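# Seat the marker's odd-coloured end in the desk stand

## Task

Push the end of the marker whose colour differs from the rest into the hole of the desk stand, all the way down. The stand is loose, so when you finish it must be upright on the desk with nothing supporting it. A result that stays in place only because the robot is holding it does not count. Finally, release the marker and pull the grippers away.

## Robot and tools

Robot: two arms, left_arm and right_arm, each with a parallel two-finger gripper. These are just names; left_arm sits on the +y side.

Frame: a single scene frame used for every pose. The origin is on the table surface midway between the arms. +x points out across the table, +z points up. Positions are in metres. Orientations are unit quaternions written w first (qw, qx, qy, qz). Reported hand positions can be a little wrong, especially when an arm is stretched far out.

Gripper geometry: the fingers extend along the gripper's own +z axis and close along its y axis. The reported end_effector_position is the spot between the pads with the fingers shut, roughly 2 cm short of the tips. Closing pushes the tips about 10 mm further along +z.

Row format, shared by both motion tools: one flat list of 16 numbers, always covering both arms even when only one moves. Order: left_arm x, y, z, qw, qx, qy, qz, opening, then right_arm x, y, z, qw, qx, qy, qz, opening. The x, y, z and quaternion are an absolute target pose for that gripper in the scene frame, not an offset. Opening runs from -1 (shut) to +1 (fully open, 0.084 m). To keep an arm still, repeat its last reported position and quaternion, plus the opening it should keep, in every row; do not copy a drifted quaternion from a later result if you want to hold orientation.

execute_actions(actions): actions is a list of actions; each action is a list of 1 to 15 rows; each row covers one control step of 1/30 s, and if fewer than 15 rows are given the final row is repeated until 15 steps pass. An empty list simply returns the current state and images. Each step, the controller limits the commanded pose to within 70 mm and 16 degrees of where the gripper currently is, so distant targets take several actions; after an action the arm goes no further than its last limited pose. Position wins over orientation when both cannot be met. A target more than 0.6 m from the gripper's current position along any of its own axes makes that action rejected for both arms; a malformed action, or a first action failing this test against the latest reported state, rejects the whole call with no motion.

move(target, speed, blocking): target is one 16-number row as above (absolute poses). Each gripper travels a straight line to its pose; both paths finish together, lasting 0.5 to 10 s (cut off at 10 s). speed is the path top speed in m/s, 0.002 to 0.5, default 0.25; rotation is capped at twice that value in rad/s. Opening is applied at the start. Motion does not avoid obstacles or the other arm, and grippers can lag, wander, or overshoot the speed, mostly near full reach. Faster contact and targets set deeper past a surface mean harder pressing. blocking=false returns after 0.5 s while motion continues; you must then use wait or stop before any new execute_actions or move. The result adds a 'move:' line giving the ending (done, off_target, moving, held, fault), which limits acted (paced = pose was clipped; held = some steps were blocked, after which the arm may speed up), and each gripper's distance from its target. If only one arm is named, the other finished at rest.

wait(seconds): 0 to 10 s; arms keep their last command; returns early if a running move finishes. stop(): brakes a running move; needs stopping distance; fingers continue. zoom_image(camera, region): region is [x0, y0, x1, y1] in pixels, at most 504x504, of one camera's latest image; cameras are cam_head_left, cam_head_right, cam_high, cam_low, cam_left_wrist, cam_right_wrist, each 672x504. finished_scene(scene): pass the current scene number; it ends the scene irreversibly, and the result reports success.

Result lines: the state line 'left_arm: ... | right_arm: ...' gives each gripper's position, quaternion and linear/angular velocities. 'Hand target' shows what the controller is currently driving toward. grip_measured is the actual finger opening on the command scale. 'pose unreachable' means the clearance check altered or blocked that arm's command. HELD marks steps where an arm's command was held back. Joint torque readings have per-arm offsets, scale and noise and are nonzero in free air. MOTOR HOT warns from 65 °C; at 80 °C an OVER-TEMPERATURE FAULT brakes the arm until it cools. Camera calibration (intrinsics K, distortion, T_world_to_cam) is supplied per camera and may be slightly off.

Gripping: to hold something, keep the commanded opening clearly under grip_measured; the bigger the gap, the firmer the squeeze (about 24 N per pad maximum). Closing fast can squeeze too hard. Sending grip_measured back still presses lightly on parts up to about 6 cm wide.

Avoid: dropping or knocking anything off the table (automatic failure), tipping the loose stand, slamming, hard shoves, and the two arms colliding. Contact torque at a joint's load limit (waist and shoulder 47.5, upper arm roll, elbow, forearm roll 28.5, wrist pitch and roll 19 N m, held weight included) causes a torque fault: the arm backs off, freezes 10 s, and drops the rest of the call. Expect occasional brief tugs on held parts or nudges to loose objects. Approach slowly near contact, insert gently, confirm the stand stands alone, then open and retreat.

Each tool is called after "Emit:" as name([rows], argument=value, ...), one row to a line, values as JSON.

## Session

Emit:
execute_actions(actions=[])

Scene clock: 0.00 s.
left_arm: end_effector_position=(+0.2954, +0.6995, +0.1079) grip_measured=+1.00 end_effector_quat_wxyz=(-0.165, +0.713, +0.673, +0.109) end_effector_velocity=(+0.001, -0.001, -0.000) end_effector_angular_velocity=(-0.000, +0.001, -0.003) | right_arm: end_effector_position=(+0.4840, +0.2831, +0.2800) grip_measured=+1.00 end_effector_quat_wxyz=(-0.554, +0.724, -0.172, +0.373) end_effector_velocity=(-0.000, -0.000, -0.000) end_effector_angular_velocity=(-0.001, +0.001, +0.000)
Joint positions: left_arm=[ 0.824  0.062 -0.108  0.737  0.676  0.529 -1.263  0.084] | right_arm=[ 1.435  0.73  -0.777  1.636 -3.108  0.373 -1.471  0.084]
Joint velocities: left_arm=[-0.001  0.    -0.002 -0.     0.     0.     0.001 -0.   ] | right_arm=[ 0.001 -0.    -0.    -0.001 -0.001 -0.001  0.     0.   ]
Joint torques (N m, as the arm reports them, + toward a larger angle): no reading
Motor temperatures (°C, as the motors report them): left_arm=[36 35 32 32 33 34 34] | right_arm=[32 33 34 32 34 36 35]
Hand target (left_arm): +0.295, +0.700, +0.108; -0.165, +0.713, +0.673, +0.109
Hand target (right_arm): +0.484, +0.283, +0.280; -0.554, +0.724, -0.172, +0.373

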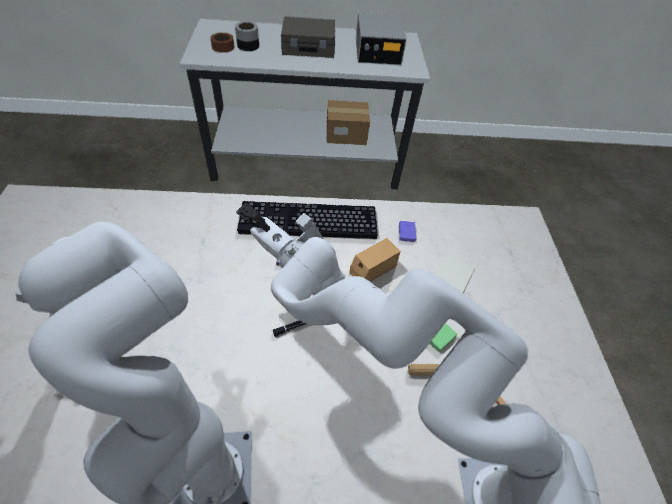

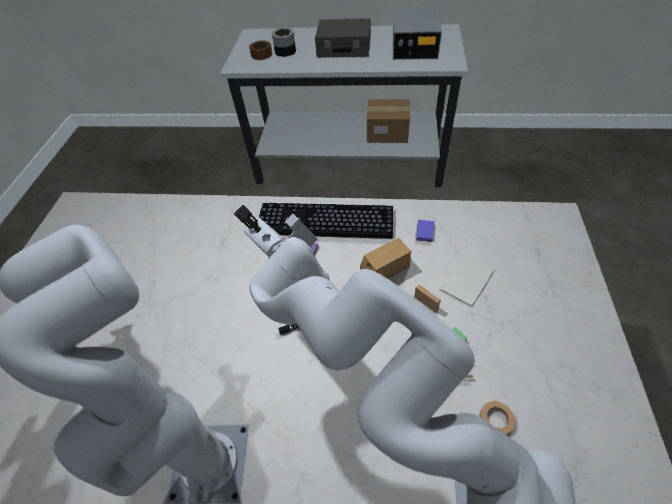

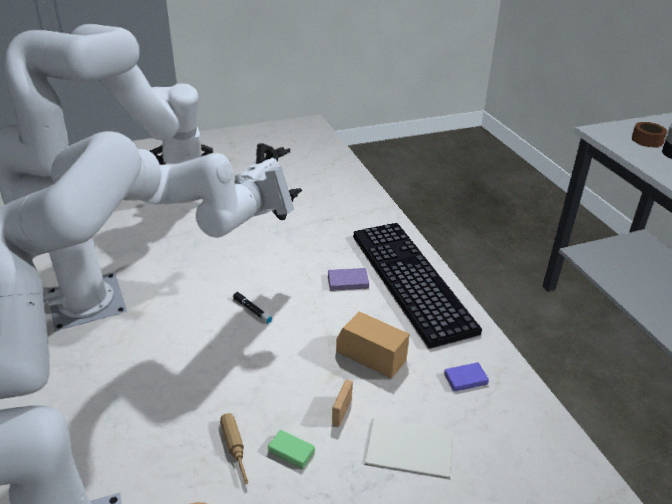

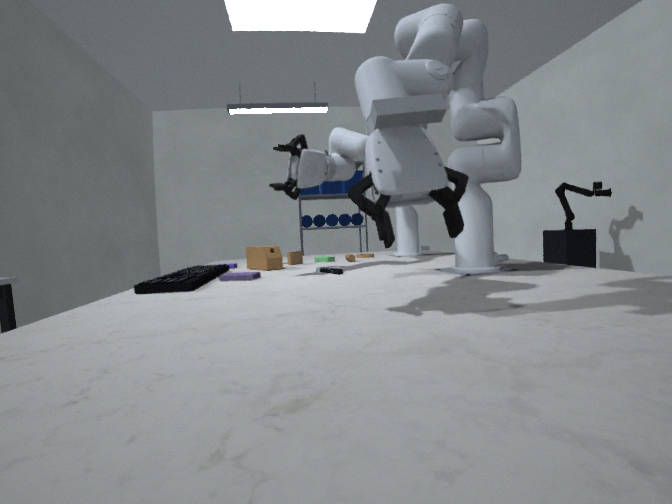

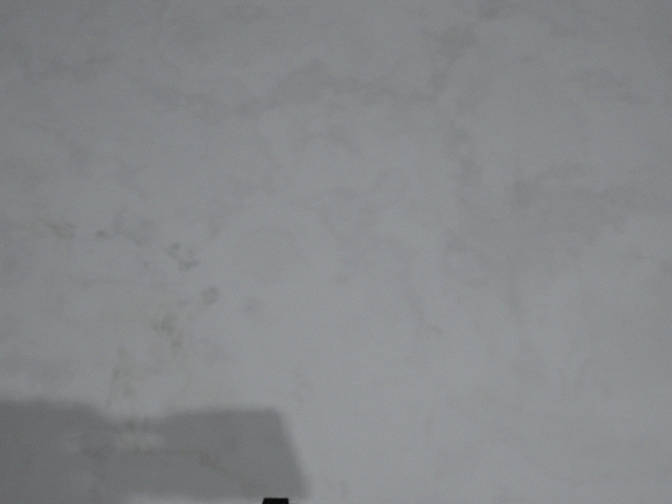

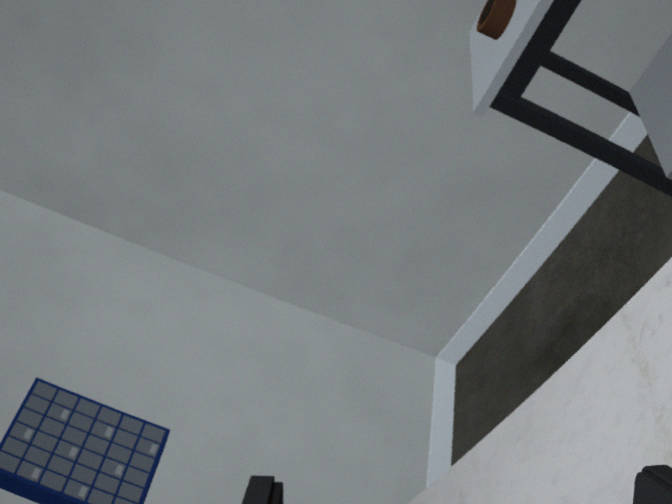

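Emit:
zoom_image(camera="cam_low", region=[220, 225, 380, 295])

Emit:
zoom_image(camera="cam_head_left", region=[330, 220, 430, 295])

Emit:
zoom_image(camera="cam_high", region=[210, 260, 430, 400])

Region (220, 225, 380, 295) of cam_low's 672x504 image, scaled by 3.150, with more detail than that image has; it fills the top 220 rows of this view, and the rest is white.

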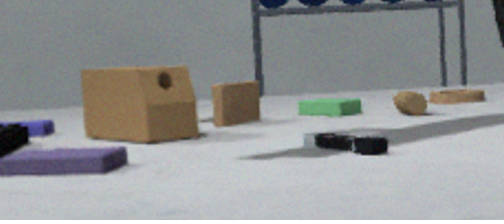

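Region (330, 220, 430, 295) of cam_head_left's 672x504 image, scaled by 5.040, with more detail than that image has; it fills the top 378 rows of this view, and the rest is white.

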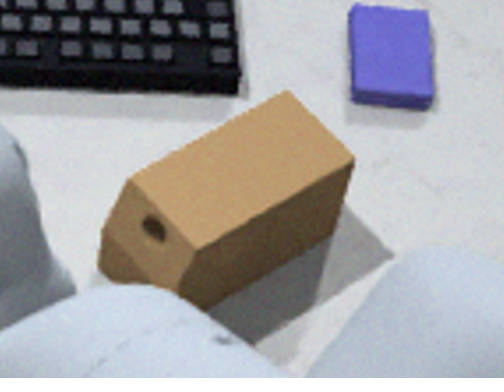

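Region (210, 260, 430, 400) of cam_high's 672x504 image, scaled by 2.291, with more detail than that image has; it fills the top 321 rows of this view, and the rest is white.

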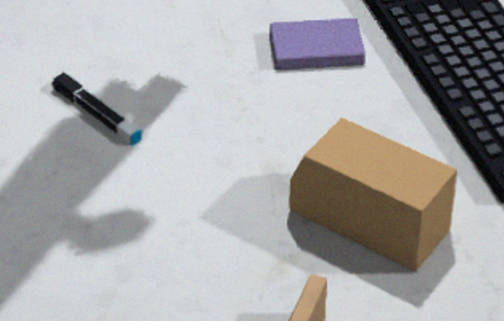

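Emit:
move(target=[0.30,0.40,0.30,0,0.889,-0.457,0,1,0.50,-0.15,0.32,0,0.889,-0.457,0,1], speed=0.4)

Scene clock: 27.80 s.
left_arm: end_effector_position=(+0.2983, +0.3999, +0.2999) grip_measured=+1.00 end_effector_quat_wxyz=(-0.000, +0.890, -0.456, -0.000) end_effector_velocity=(+0.000, -0.001, +0.002) end_effector_angular_velocity=(-0.001, +0.001, -0.008) | right_arm: end_effector_position=(+0.5001, -0.1488, +0.3192) grip_measured=+1.00 end_effector_quat_wxyz=(-0.093, +0.882, -0.451, +0.102) end_effector_velocity=(+0.001, -0.002, +0.001) end_effector_angular_velocity=(-0.010, -0.004, +0.000)
Joint positions: left_arm=[ 0.107 -0.604  0.011  0.783  0.007  1.387  1.159  0.084] | right_arm=[ 0.199  0.87   0.185  2.706 -3.295 -1.565 -1.903  0.084]
Joint velocities: left_arm=[-0.001  0.002 -0.001  0.006 -0.001  0.005  0.006  0.   ] | right_arm=[-0.004  0.001  0.022  0.002 -0.03  -0.002  0.002  0.   ]
Joint torques (N m, as the arm reports them, + toward a larger angle): left_arm=[-0.26 -6.05  0.33 12.05  0.84 -1.45  0.3 ] | right_arm=[ -2.07 -20.44   0.63   9.69   0.89  -0.27   0.85]
Motor temperatures (°C, as the motors report them): left_arm=[36 35 32 34 33 34 34] | right_arm=[32 34 35 34 34 36 35]
Hand target (left_arm): +0.298, +0.400, +0.300; -0.000, +0.890, -0.456, -0.000
Hand target (right_arm): +0.500, -0.149, +0.319; -0.093, +0.882, -0.451, +0.102
Off the commanded pose (left_arm): 0.002 m, 0 deg.
Off the commanded pose (right_arm): 0.001 m, 16 deg; orientation clipped at the last step of the last action.
elbow stopped short (right arm): the move would have taken joint 4 (elbow) straighter than the controller allows; a more bent joint 4 avoids this.
move: off_target (right_arm); limits=paced
camera_calibration (this result's frames):
cam_left_wrist: T_world_to_cam=[[-0.796865, -0.603637, -0.02508, 0.521962], [-0.603991, 0.796933, 0.00961552, -0.0734293], [0.0141828, 0.0228104, -0.999639, 0.42312], [0, 0, 0, 1]] pos_world=[0.365582, 0.363942, 0.436765]
cam_right_wrist: T_world_to_cam=[[-0.769098, -0.584737, -0.258013, 0.413196], [-0.584026, 0.806959, -0.0879237, 0.503119], [0.259618, 0.0830641, -0.962132, 0.31901], [0, 0, 0, 1]] pos_world=[0.528802, -0.190884, 0.457776]

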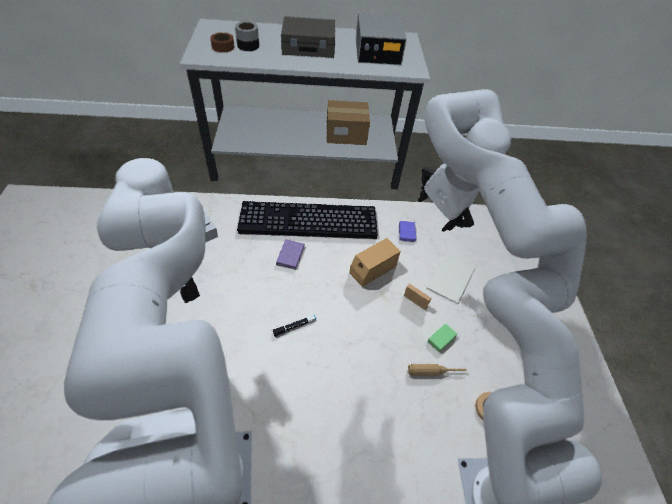

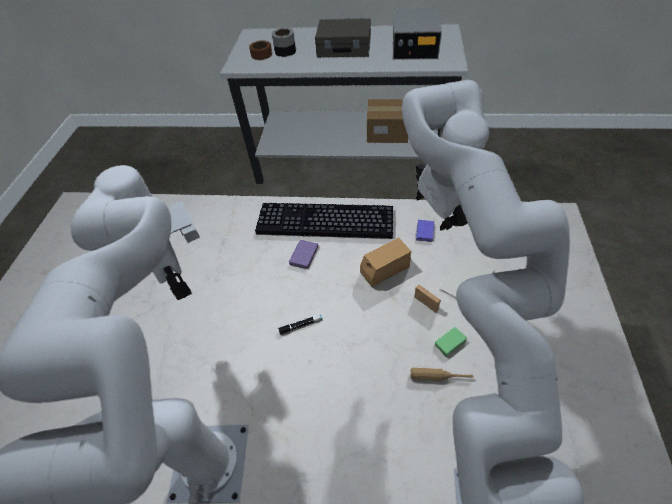

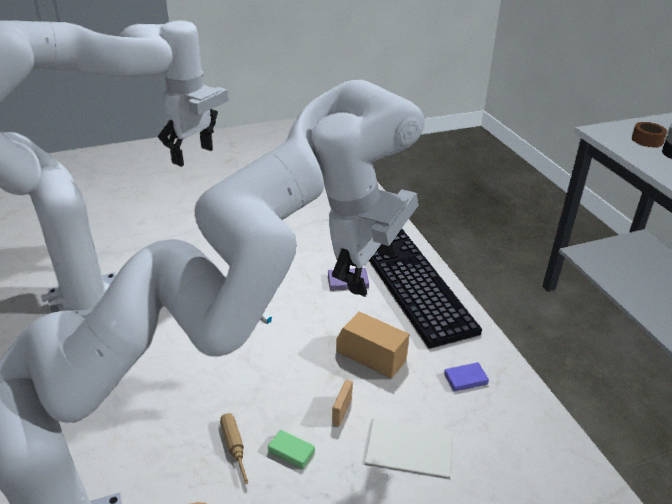

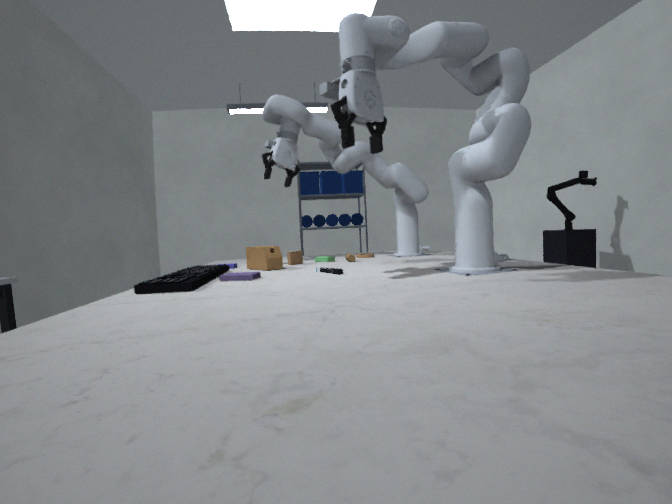

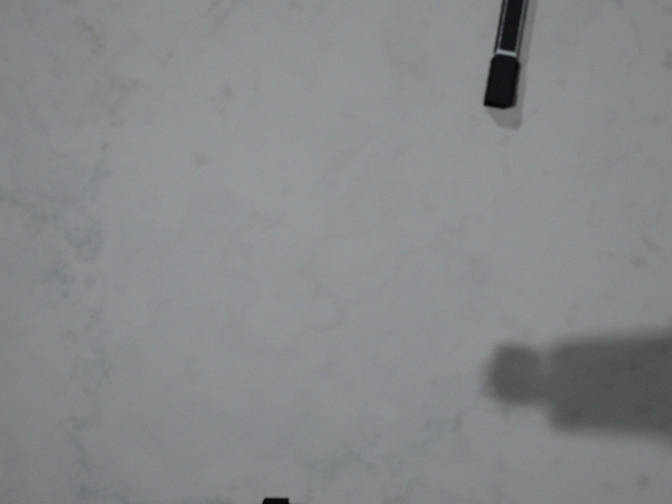

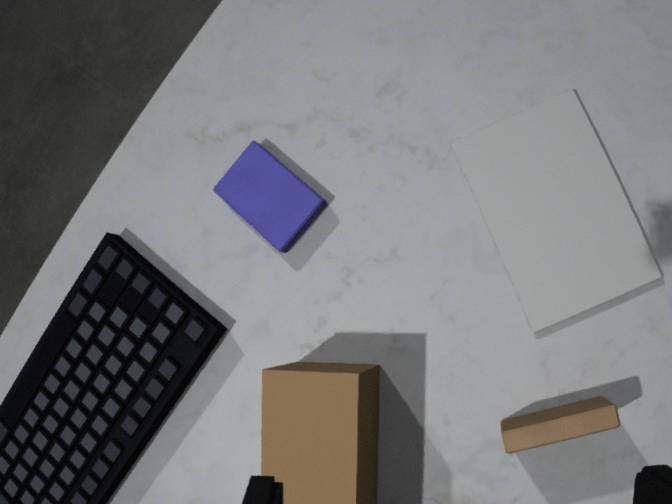

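Emit:
move(target=[0.351,0.221,0.20,0,0.862,-0.508,0,1,0.50,-0.35,0.35,-0.323,0.629,-0.323,0.629,1], speed=0.4)

Scene clock: 45.43 s.
left_arm: end_effector_position=(+0.3504, +0.2202, +0.1999) grip_measured=+1.00 end_effector_quat_wxyz=(+0.001, +0.861, -0.508, +0.001) end_effector_velocity=(-0.000, -0.001, -0.000) end_effector_angular_velocity=(+0.000, +0.001, -0.003) | right_arm: end_effector_position=(+0.5006, -0.3509, +0.3504) grip_measured=+1.00 end_effector_quat_wxyz=(-0.321, +0.628, -0.324, +0.630) end_effector_velocity=(+0.000, -0.001, -0.001) end_effector_angular_velocity=(+0.001, -0.008, +0.003)
Joint positions: left_arm=[-0.078 -0.34  -0.312  0.708 -0.122  1.034  0.854  0.084] | right_arm=[-0.104 -0.26  -0.062  0.683 -3.386  0.641 -2.012  0.084]
Joint velocities: left_arm=[-0.002  0.001 -0.001  0.    -0.     0.     0.001  0.   ] | right_arm=[-0.002  0.004 -0.004 -0.005 -0.008  0.017  0.006  0.   ]
Joint torques (N m, as the arm reports them, + toward a larger angle): left_arm=[ -0.76 -10.82   2.66  11.24   0.29  -1.43   0.04] | right_arm=[-1.79 -9.05  0.65 12.92  1.09  1.8   1.14]
Motor temperatures (°C, as the motors report them): left_arm=[36 35 32 35 33 35 34] | right_arm=[32 34 34 34 34 36 35]
Hand target (left_arm): +0.350, +0.220, +0.200; +0.001, +0.861, -0.508, +0.001
Hand target (right_arm): +0.501, -0.351, +0.350; -0.321, +0.628, -0.324, +0.630
Off the commanded pose (left_arm): 0.001 m, 0 deg.
Off the commanded pose (right_arm): 0.001 m, 0 deg.
move: done; limits=paced
camera_calibration (this result's frames):
cam_left_wrist: T_world_to_cam=[[-0.862815, -0.504945, -0.0241023, 0.45361], [-0.505215, 0.862969, 0.00644039, 0.0537058], [0.0175475, 0.0177337, -0.999689, 0.326482], [0, 0, 0, 1]] pos_world=[0.412785, 0.176912, 0.336967]
cam_right_wrist: T_world_to_cam=[[0.000108752, -0.592696, -0.805426, 0.107447], [-0.0061796, 0.80541, -0.592685, 0.556317], [0.999981, 0.00504166, -0.00357503, -0.368287], [0, 0, 0, 1]] pos_world=[0.371706, -0.382524, 0.414945]

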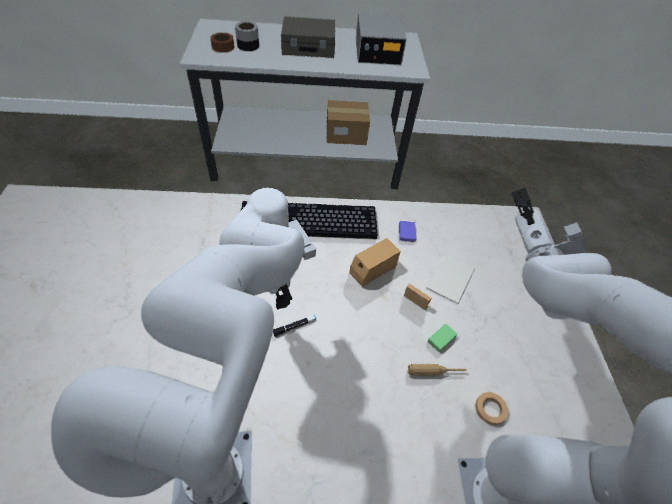

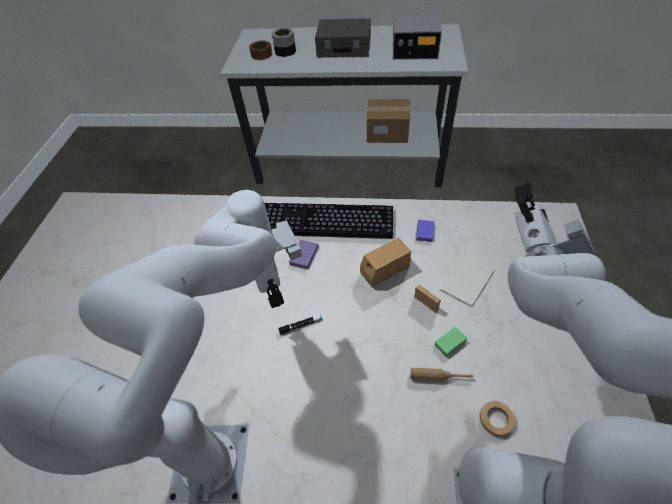

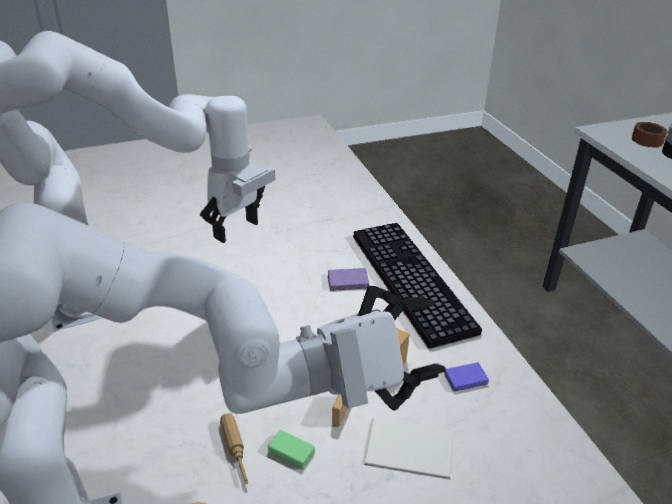

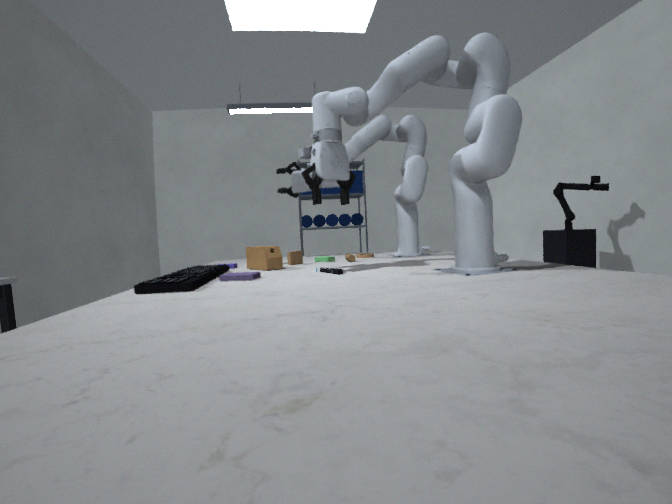

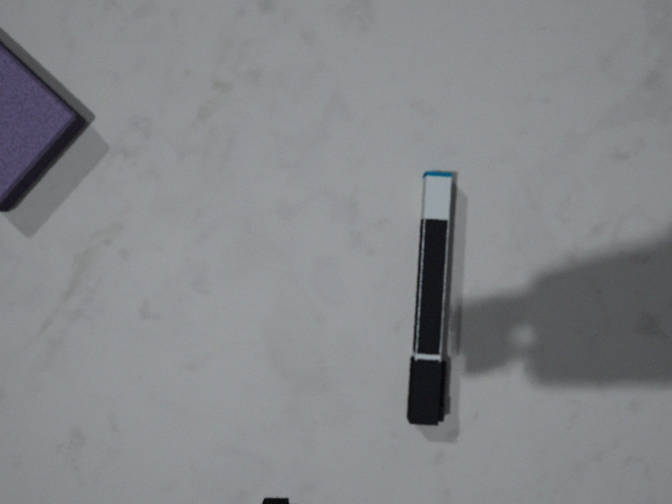

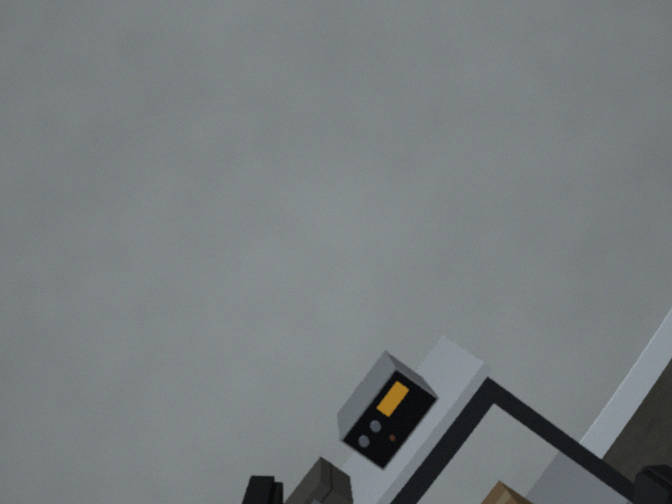

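Emit:
zoom_image(camera="cam_left_wrist", region=[340, 160, 520, 450])

Emit:
zoom_image(camera="cam_head_left", region=[260, 230, 410, 345])

Emit:
zoom_image(camera="cam_low", region=[240, 235, 350, 285])

Region (340, 160, 520, 450) of cam_left_wrist's 672x504 image, scaled by 1.738, with more detail than that image has; it fills the left 313 columns of this view, and the rest is white.

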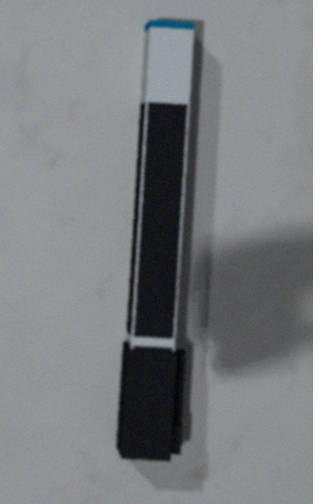

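Region (260, 230, 410, 345) of cam_head_left's 672x504 image, scaled by 3.360, with more detail than that image has; it fills the top 386 rows of this view, and the rest is white.

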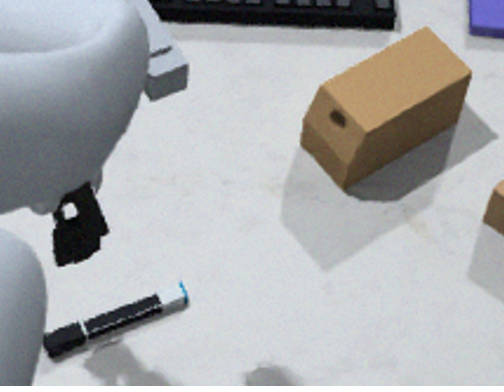

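Region (240, 235, 350, 285) of cam_low's 672x504 image, scaled by 4.582, with more detail than that image has; it fills the top 229 rows of this view, and the rest is white.

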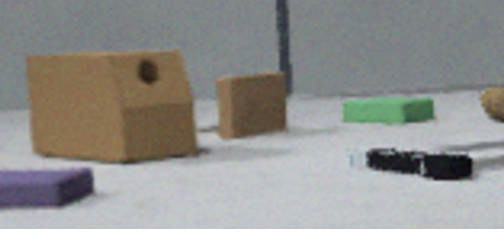

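Emit:
move(target=[0.341,0.224,0.06,0.114,0.830,-0.514,0.184,0,0.48,-0.40,0.32,-0.228,0.122,-0.857,0.445,1], speed=0.4)

Scene clock: 60.53 s.
left_arm: end_effector_position=(+0.3411, +0.2247, +0.0600) grip_measured=-0.01 end_effector_quat_wxyz=(+0.113, +0.831, -0.514, +0.183) end_effector_velocity=(+0.000, +0.000, -0.001) end_effector_angular_velocity=(-0.009, -0.006, +0.000) | right_arm: end_effector_position=(+0.4796, -0.3999, +0.3195) grip_measured=+1.00 end_effector_quat_wxyz=(+0.227, -0.123, +0.858, -0.444) end_effector_velocity=(+0.000, +0.000, +0.001) end_effector_angular_velocity=(+0.003, +0.001, -0.004)
Joint positions: left_arm=[-0.302 -0.125 -0.06   0.358 -1.076  0.374  1.839  0.044] | right_arm=[-0.106 -0.148  0.129  0.906 -1.281  0.841 -2.56   0.084]
Joint velocities: left_arm=[-0.003  0.003  0.006  0.    -0.033  0.     0.035 -0.   ] | right_arm=[ 0.001  0.002 -0.     0.005  0.008  0.004 -0.004 -0.   ]
Joint torques (N m, as the arm reports them, + toward a larger angle): left_arm=[ -0.67 -11.69   0.04   8.48   0.57  -1.28   0.53] | right_arm=[ -1.54 -10.62  -0.12  13.62   0.37  -0.07   0.95]
Motor temperatures (°C, as the motors report them): left_arm=[36 35 32 36 33 35 34] | right_arm=[32 34 34 36 34 36 35]
Hand target (left_arm): +0.341, +0.225, +0.060; +0.114, +0.830, -0.514, +0.183
Hand target (right_arm): +0.480, -0.400, +0.320; +0.227, -0.123, +0.858, -0.444
Off the commanded pose (left_arm): 0.001 m, 0 deg.
Off the commanded pose (right_arm): 0.001 m, 0 deg.
move: done
camera_calibration (this result's frames):
cam_left_wrist: T_world_to_cam=[[-0.879801, -0.475196, -0.0118084, 0.442915], [-0.428786, 0.804108, -0.411768, 0.0582889], [0.205166, -0.35721, -0.911212, 0.201671], [0, 0, 0, 1]] pos_world=[0.373295, 0.23564, 0.212997]
cam_right_wrist: T_world_to_cam=[[-0.0180203, 0.567638, -0.823081, 0.531862], [0.860911, 0.427429, 0.275928, -0.267202], [0.508436, -0.703627, -0.496388, -0.23738], [0, 0, 0, 1]] pos_world=[0.360314, -0.354722, 0.393661]

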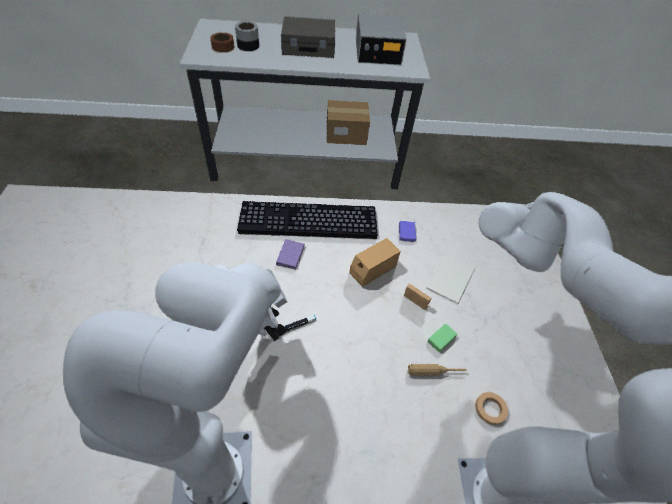

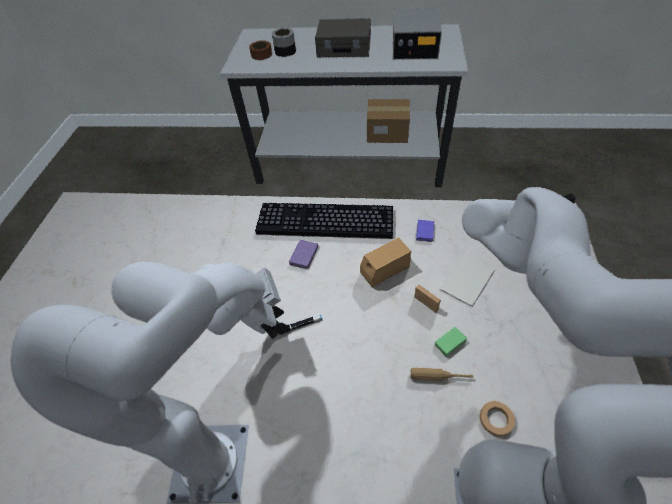

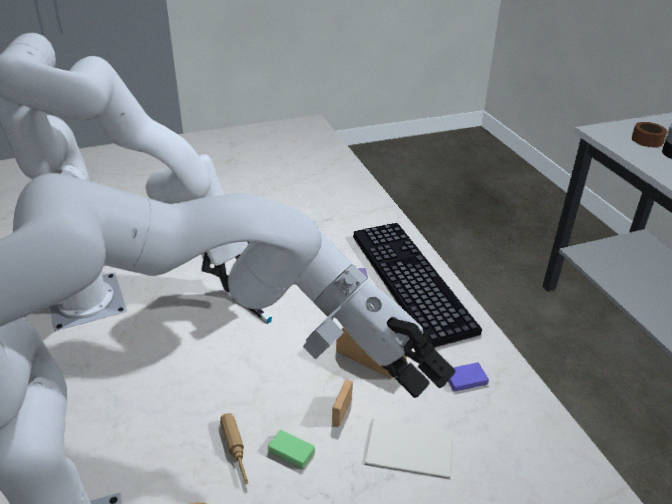

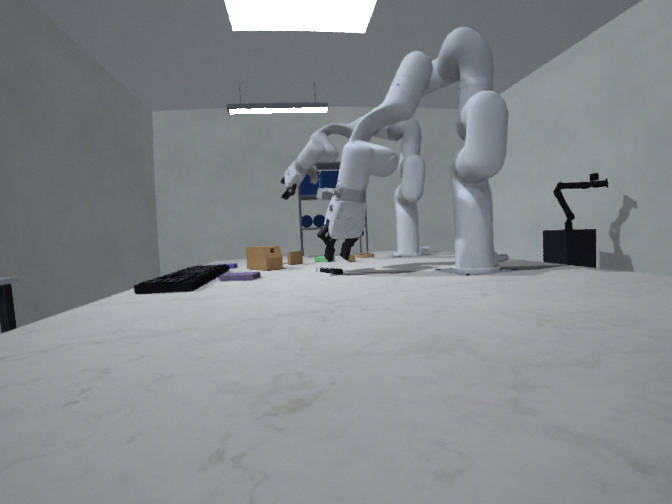

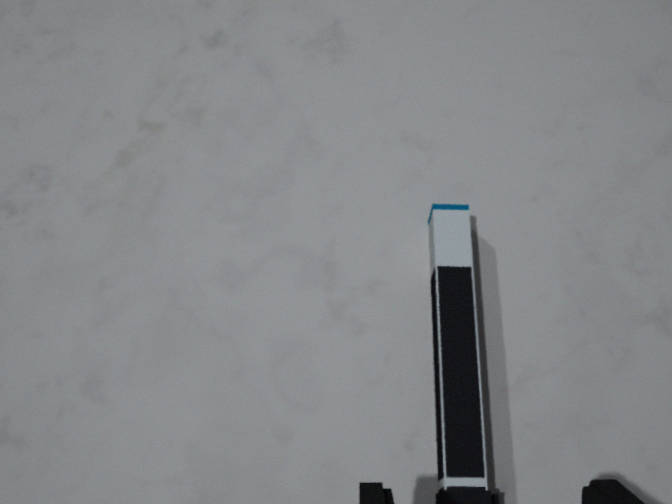

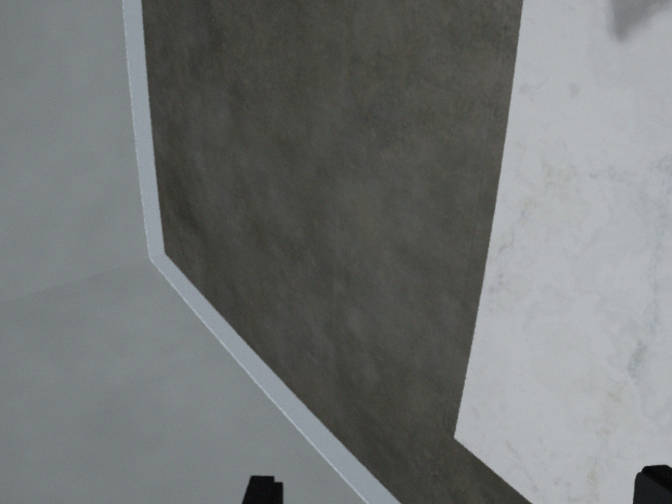

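Emit:
move(target=[0.338,0.2225,0.027,0.114,0.830,-0.514,0.184,0,0.60,-0.10,0.22,0,0.457,0.889,0,1], speed=0.35)

Emit:
zoom_image(camera="cam_low", region=[290, 220, 390, 285])

Scene clock: 68.17 s.
left_arm: end_effector_position=(+0.3379, +0.2225, +0.0269) grip_measured=-0.01 end_effector_quat_wxyz=(+0.114, +0.830, -0.514, +0.184) end_effector_velocity=(+0.000, +0.000, -0.000) end_effector_angular_velocity=(-0.001, -0.000, +0.001) | right_arm: end_effector_position=(+0.5988, -0.0991, +0.2204) grip_measured=+1.00 end_effector_quat_wxyz=(+0.001, +0.455, +0.890, +0.001) end_effector_velocity=(+0.001, +0.002, -0.000) end_effector_angular_velocity=(+0.004, +0.007, -0.005)
Joint positions: left_arm=[-0.333  0.013 -0.067  0.398 -1.345  0.318  2.093  0.044] | right_arm=[ 0.116  0.811  0.321  2.248 -0.233  1.463 -1.816  0.084]
Joint velocities: left_arm=[ 0.     0.001  0.     0.001 -0.003 -0.     0.002  0.   ] | right_arm=[ 0.008  0.023 -0.001  0.04   0.002  0.022  0.003 -0.   ]
Joint torques (N m, as the arm reports them, + toward a larger angle): left_arm=[ -0.92 -13.72  -0.11   7.56   0.76  -1.09   0.21] | right_arm=[ -1.74 -22.91   3.65  12.82   1.16  -0.88   0.8 ]
Motor temperatures (°C, as the motors report them): left_arm=[36 35 32 35 33 35 34] | right_arm=[32 34 34 36 34 36 35]
Hand target (left_arm): +0.338, +0.222, +0.027; +0.114, +0.830, -0.514, +0.184
Hand target (right_arm): +0.599, -0.099, +0.220; +0.000, +0.456, +0.890, +0.000
Off the commanded pose (left_arm): 0.000 m, 0 deg.
Off the commanded pose (right_arm): 0.002 m, 0 deg.
move: done
camera_calibration (this result's frames):
cam_left_wrist: T_world_to_cam=[[-0.880288, -0.474288, -0.0119719, 0.438603], [-0.427356, 0.803636, -0.414169, 0.0447053], [0.206057, -0.359472, -0.910121, 0.17155], [0, 0, 0, 1]] pos_world=[0.369853, 0.233765, 0.179898]
cam_right_wrist: T_world_to_cam=[[0.804247, 0.594294, -0.00102157, -0.389229], [0.594261, -0.804182, 0.0120051, -0.375294], [0.00631305, -0.0102622, -0.999927, 0.344858], [0, 0, 0, 1]] pos_world=[0.533882, -0.0669497, 0.348941]

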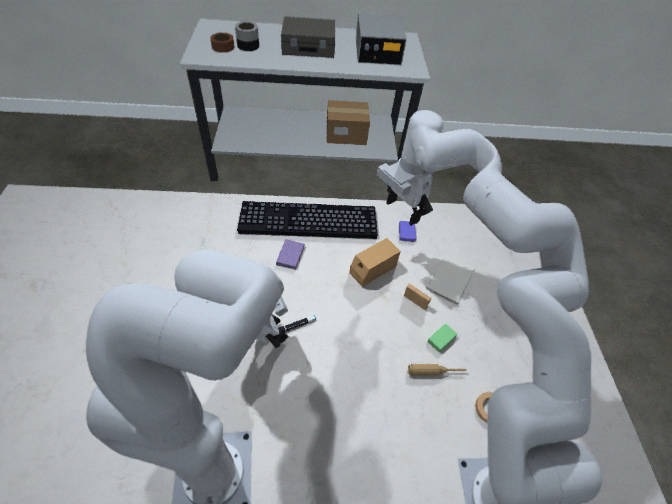

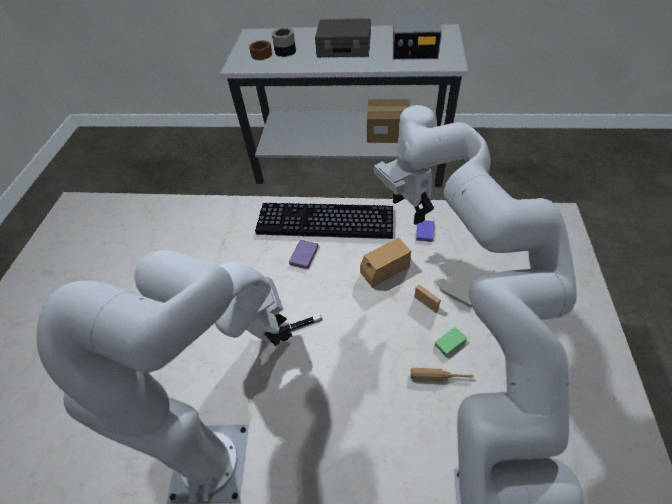

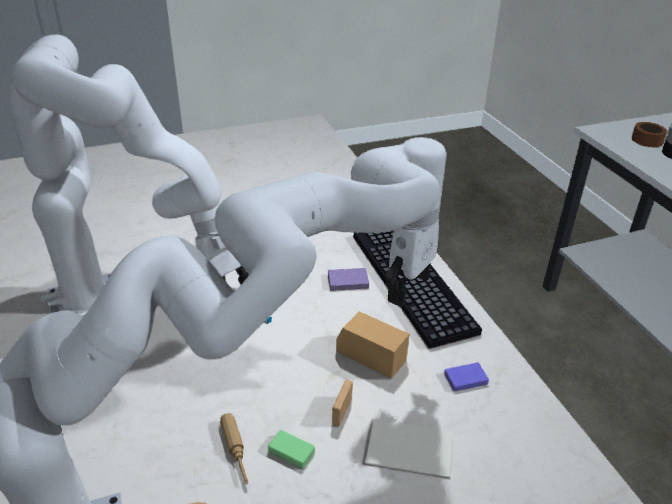

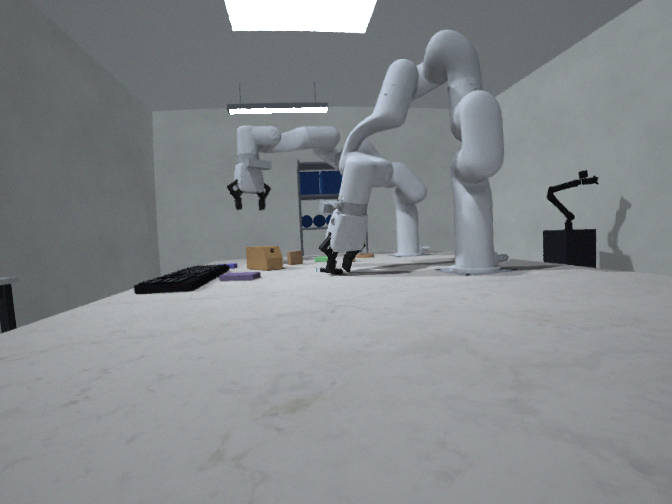

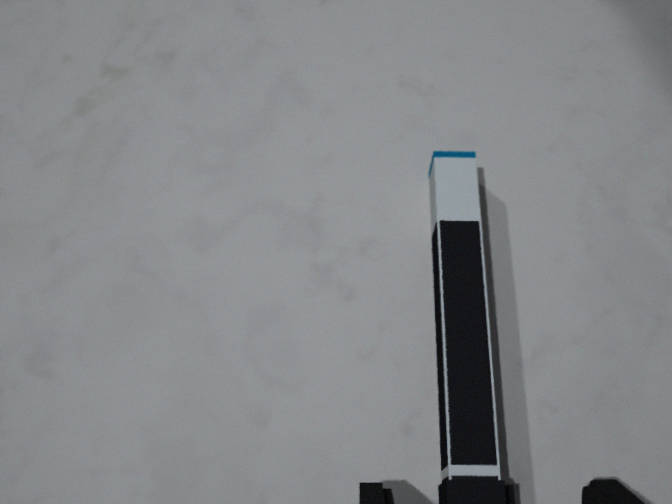

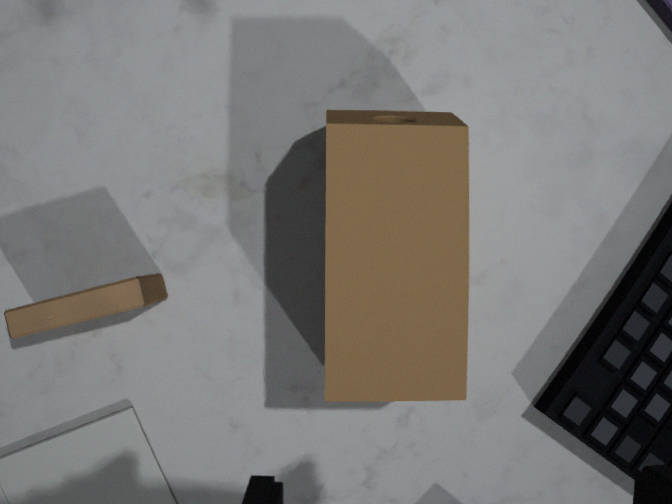

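Region (290, 220, 390, 285) of cam_low's 672x504 image, scaled by 5.040, with more detail than that image has; it fills the top 328 rows of this view, and the rest is white.

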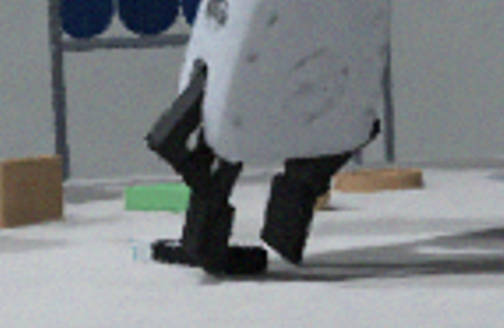

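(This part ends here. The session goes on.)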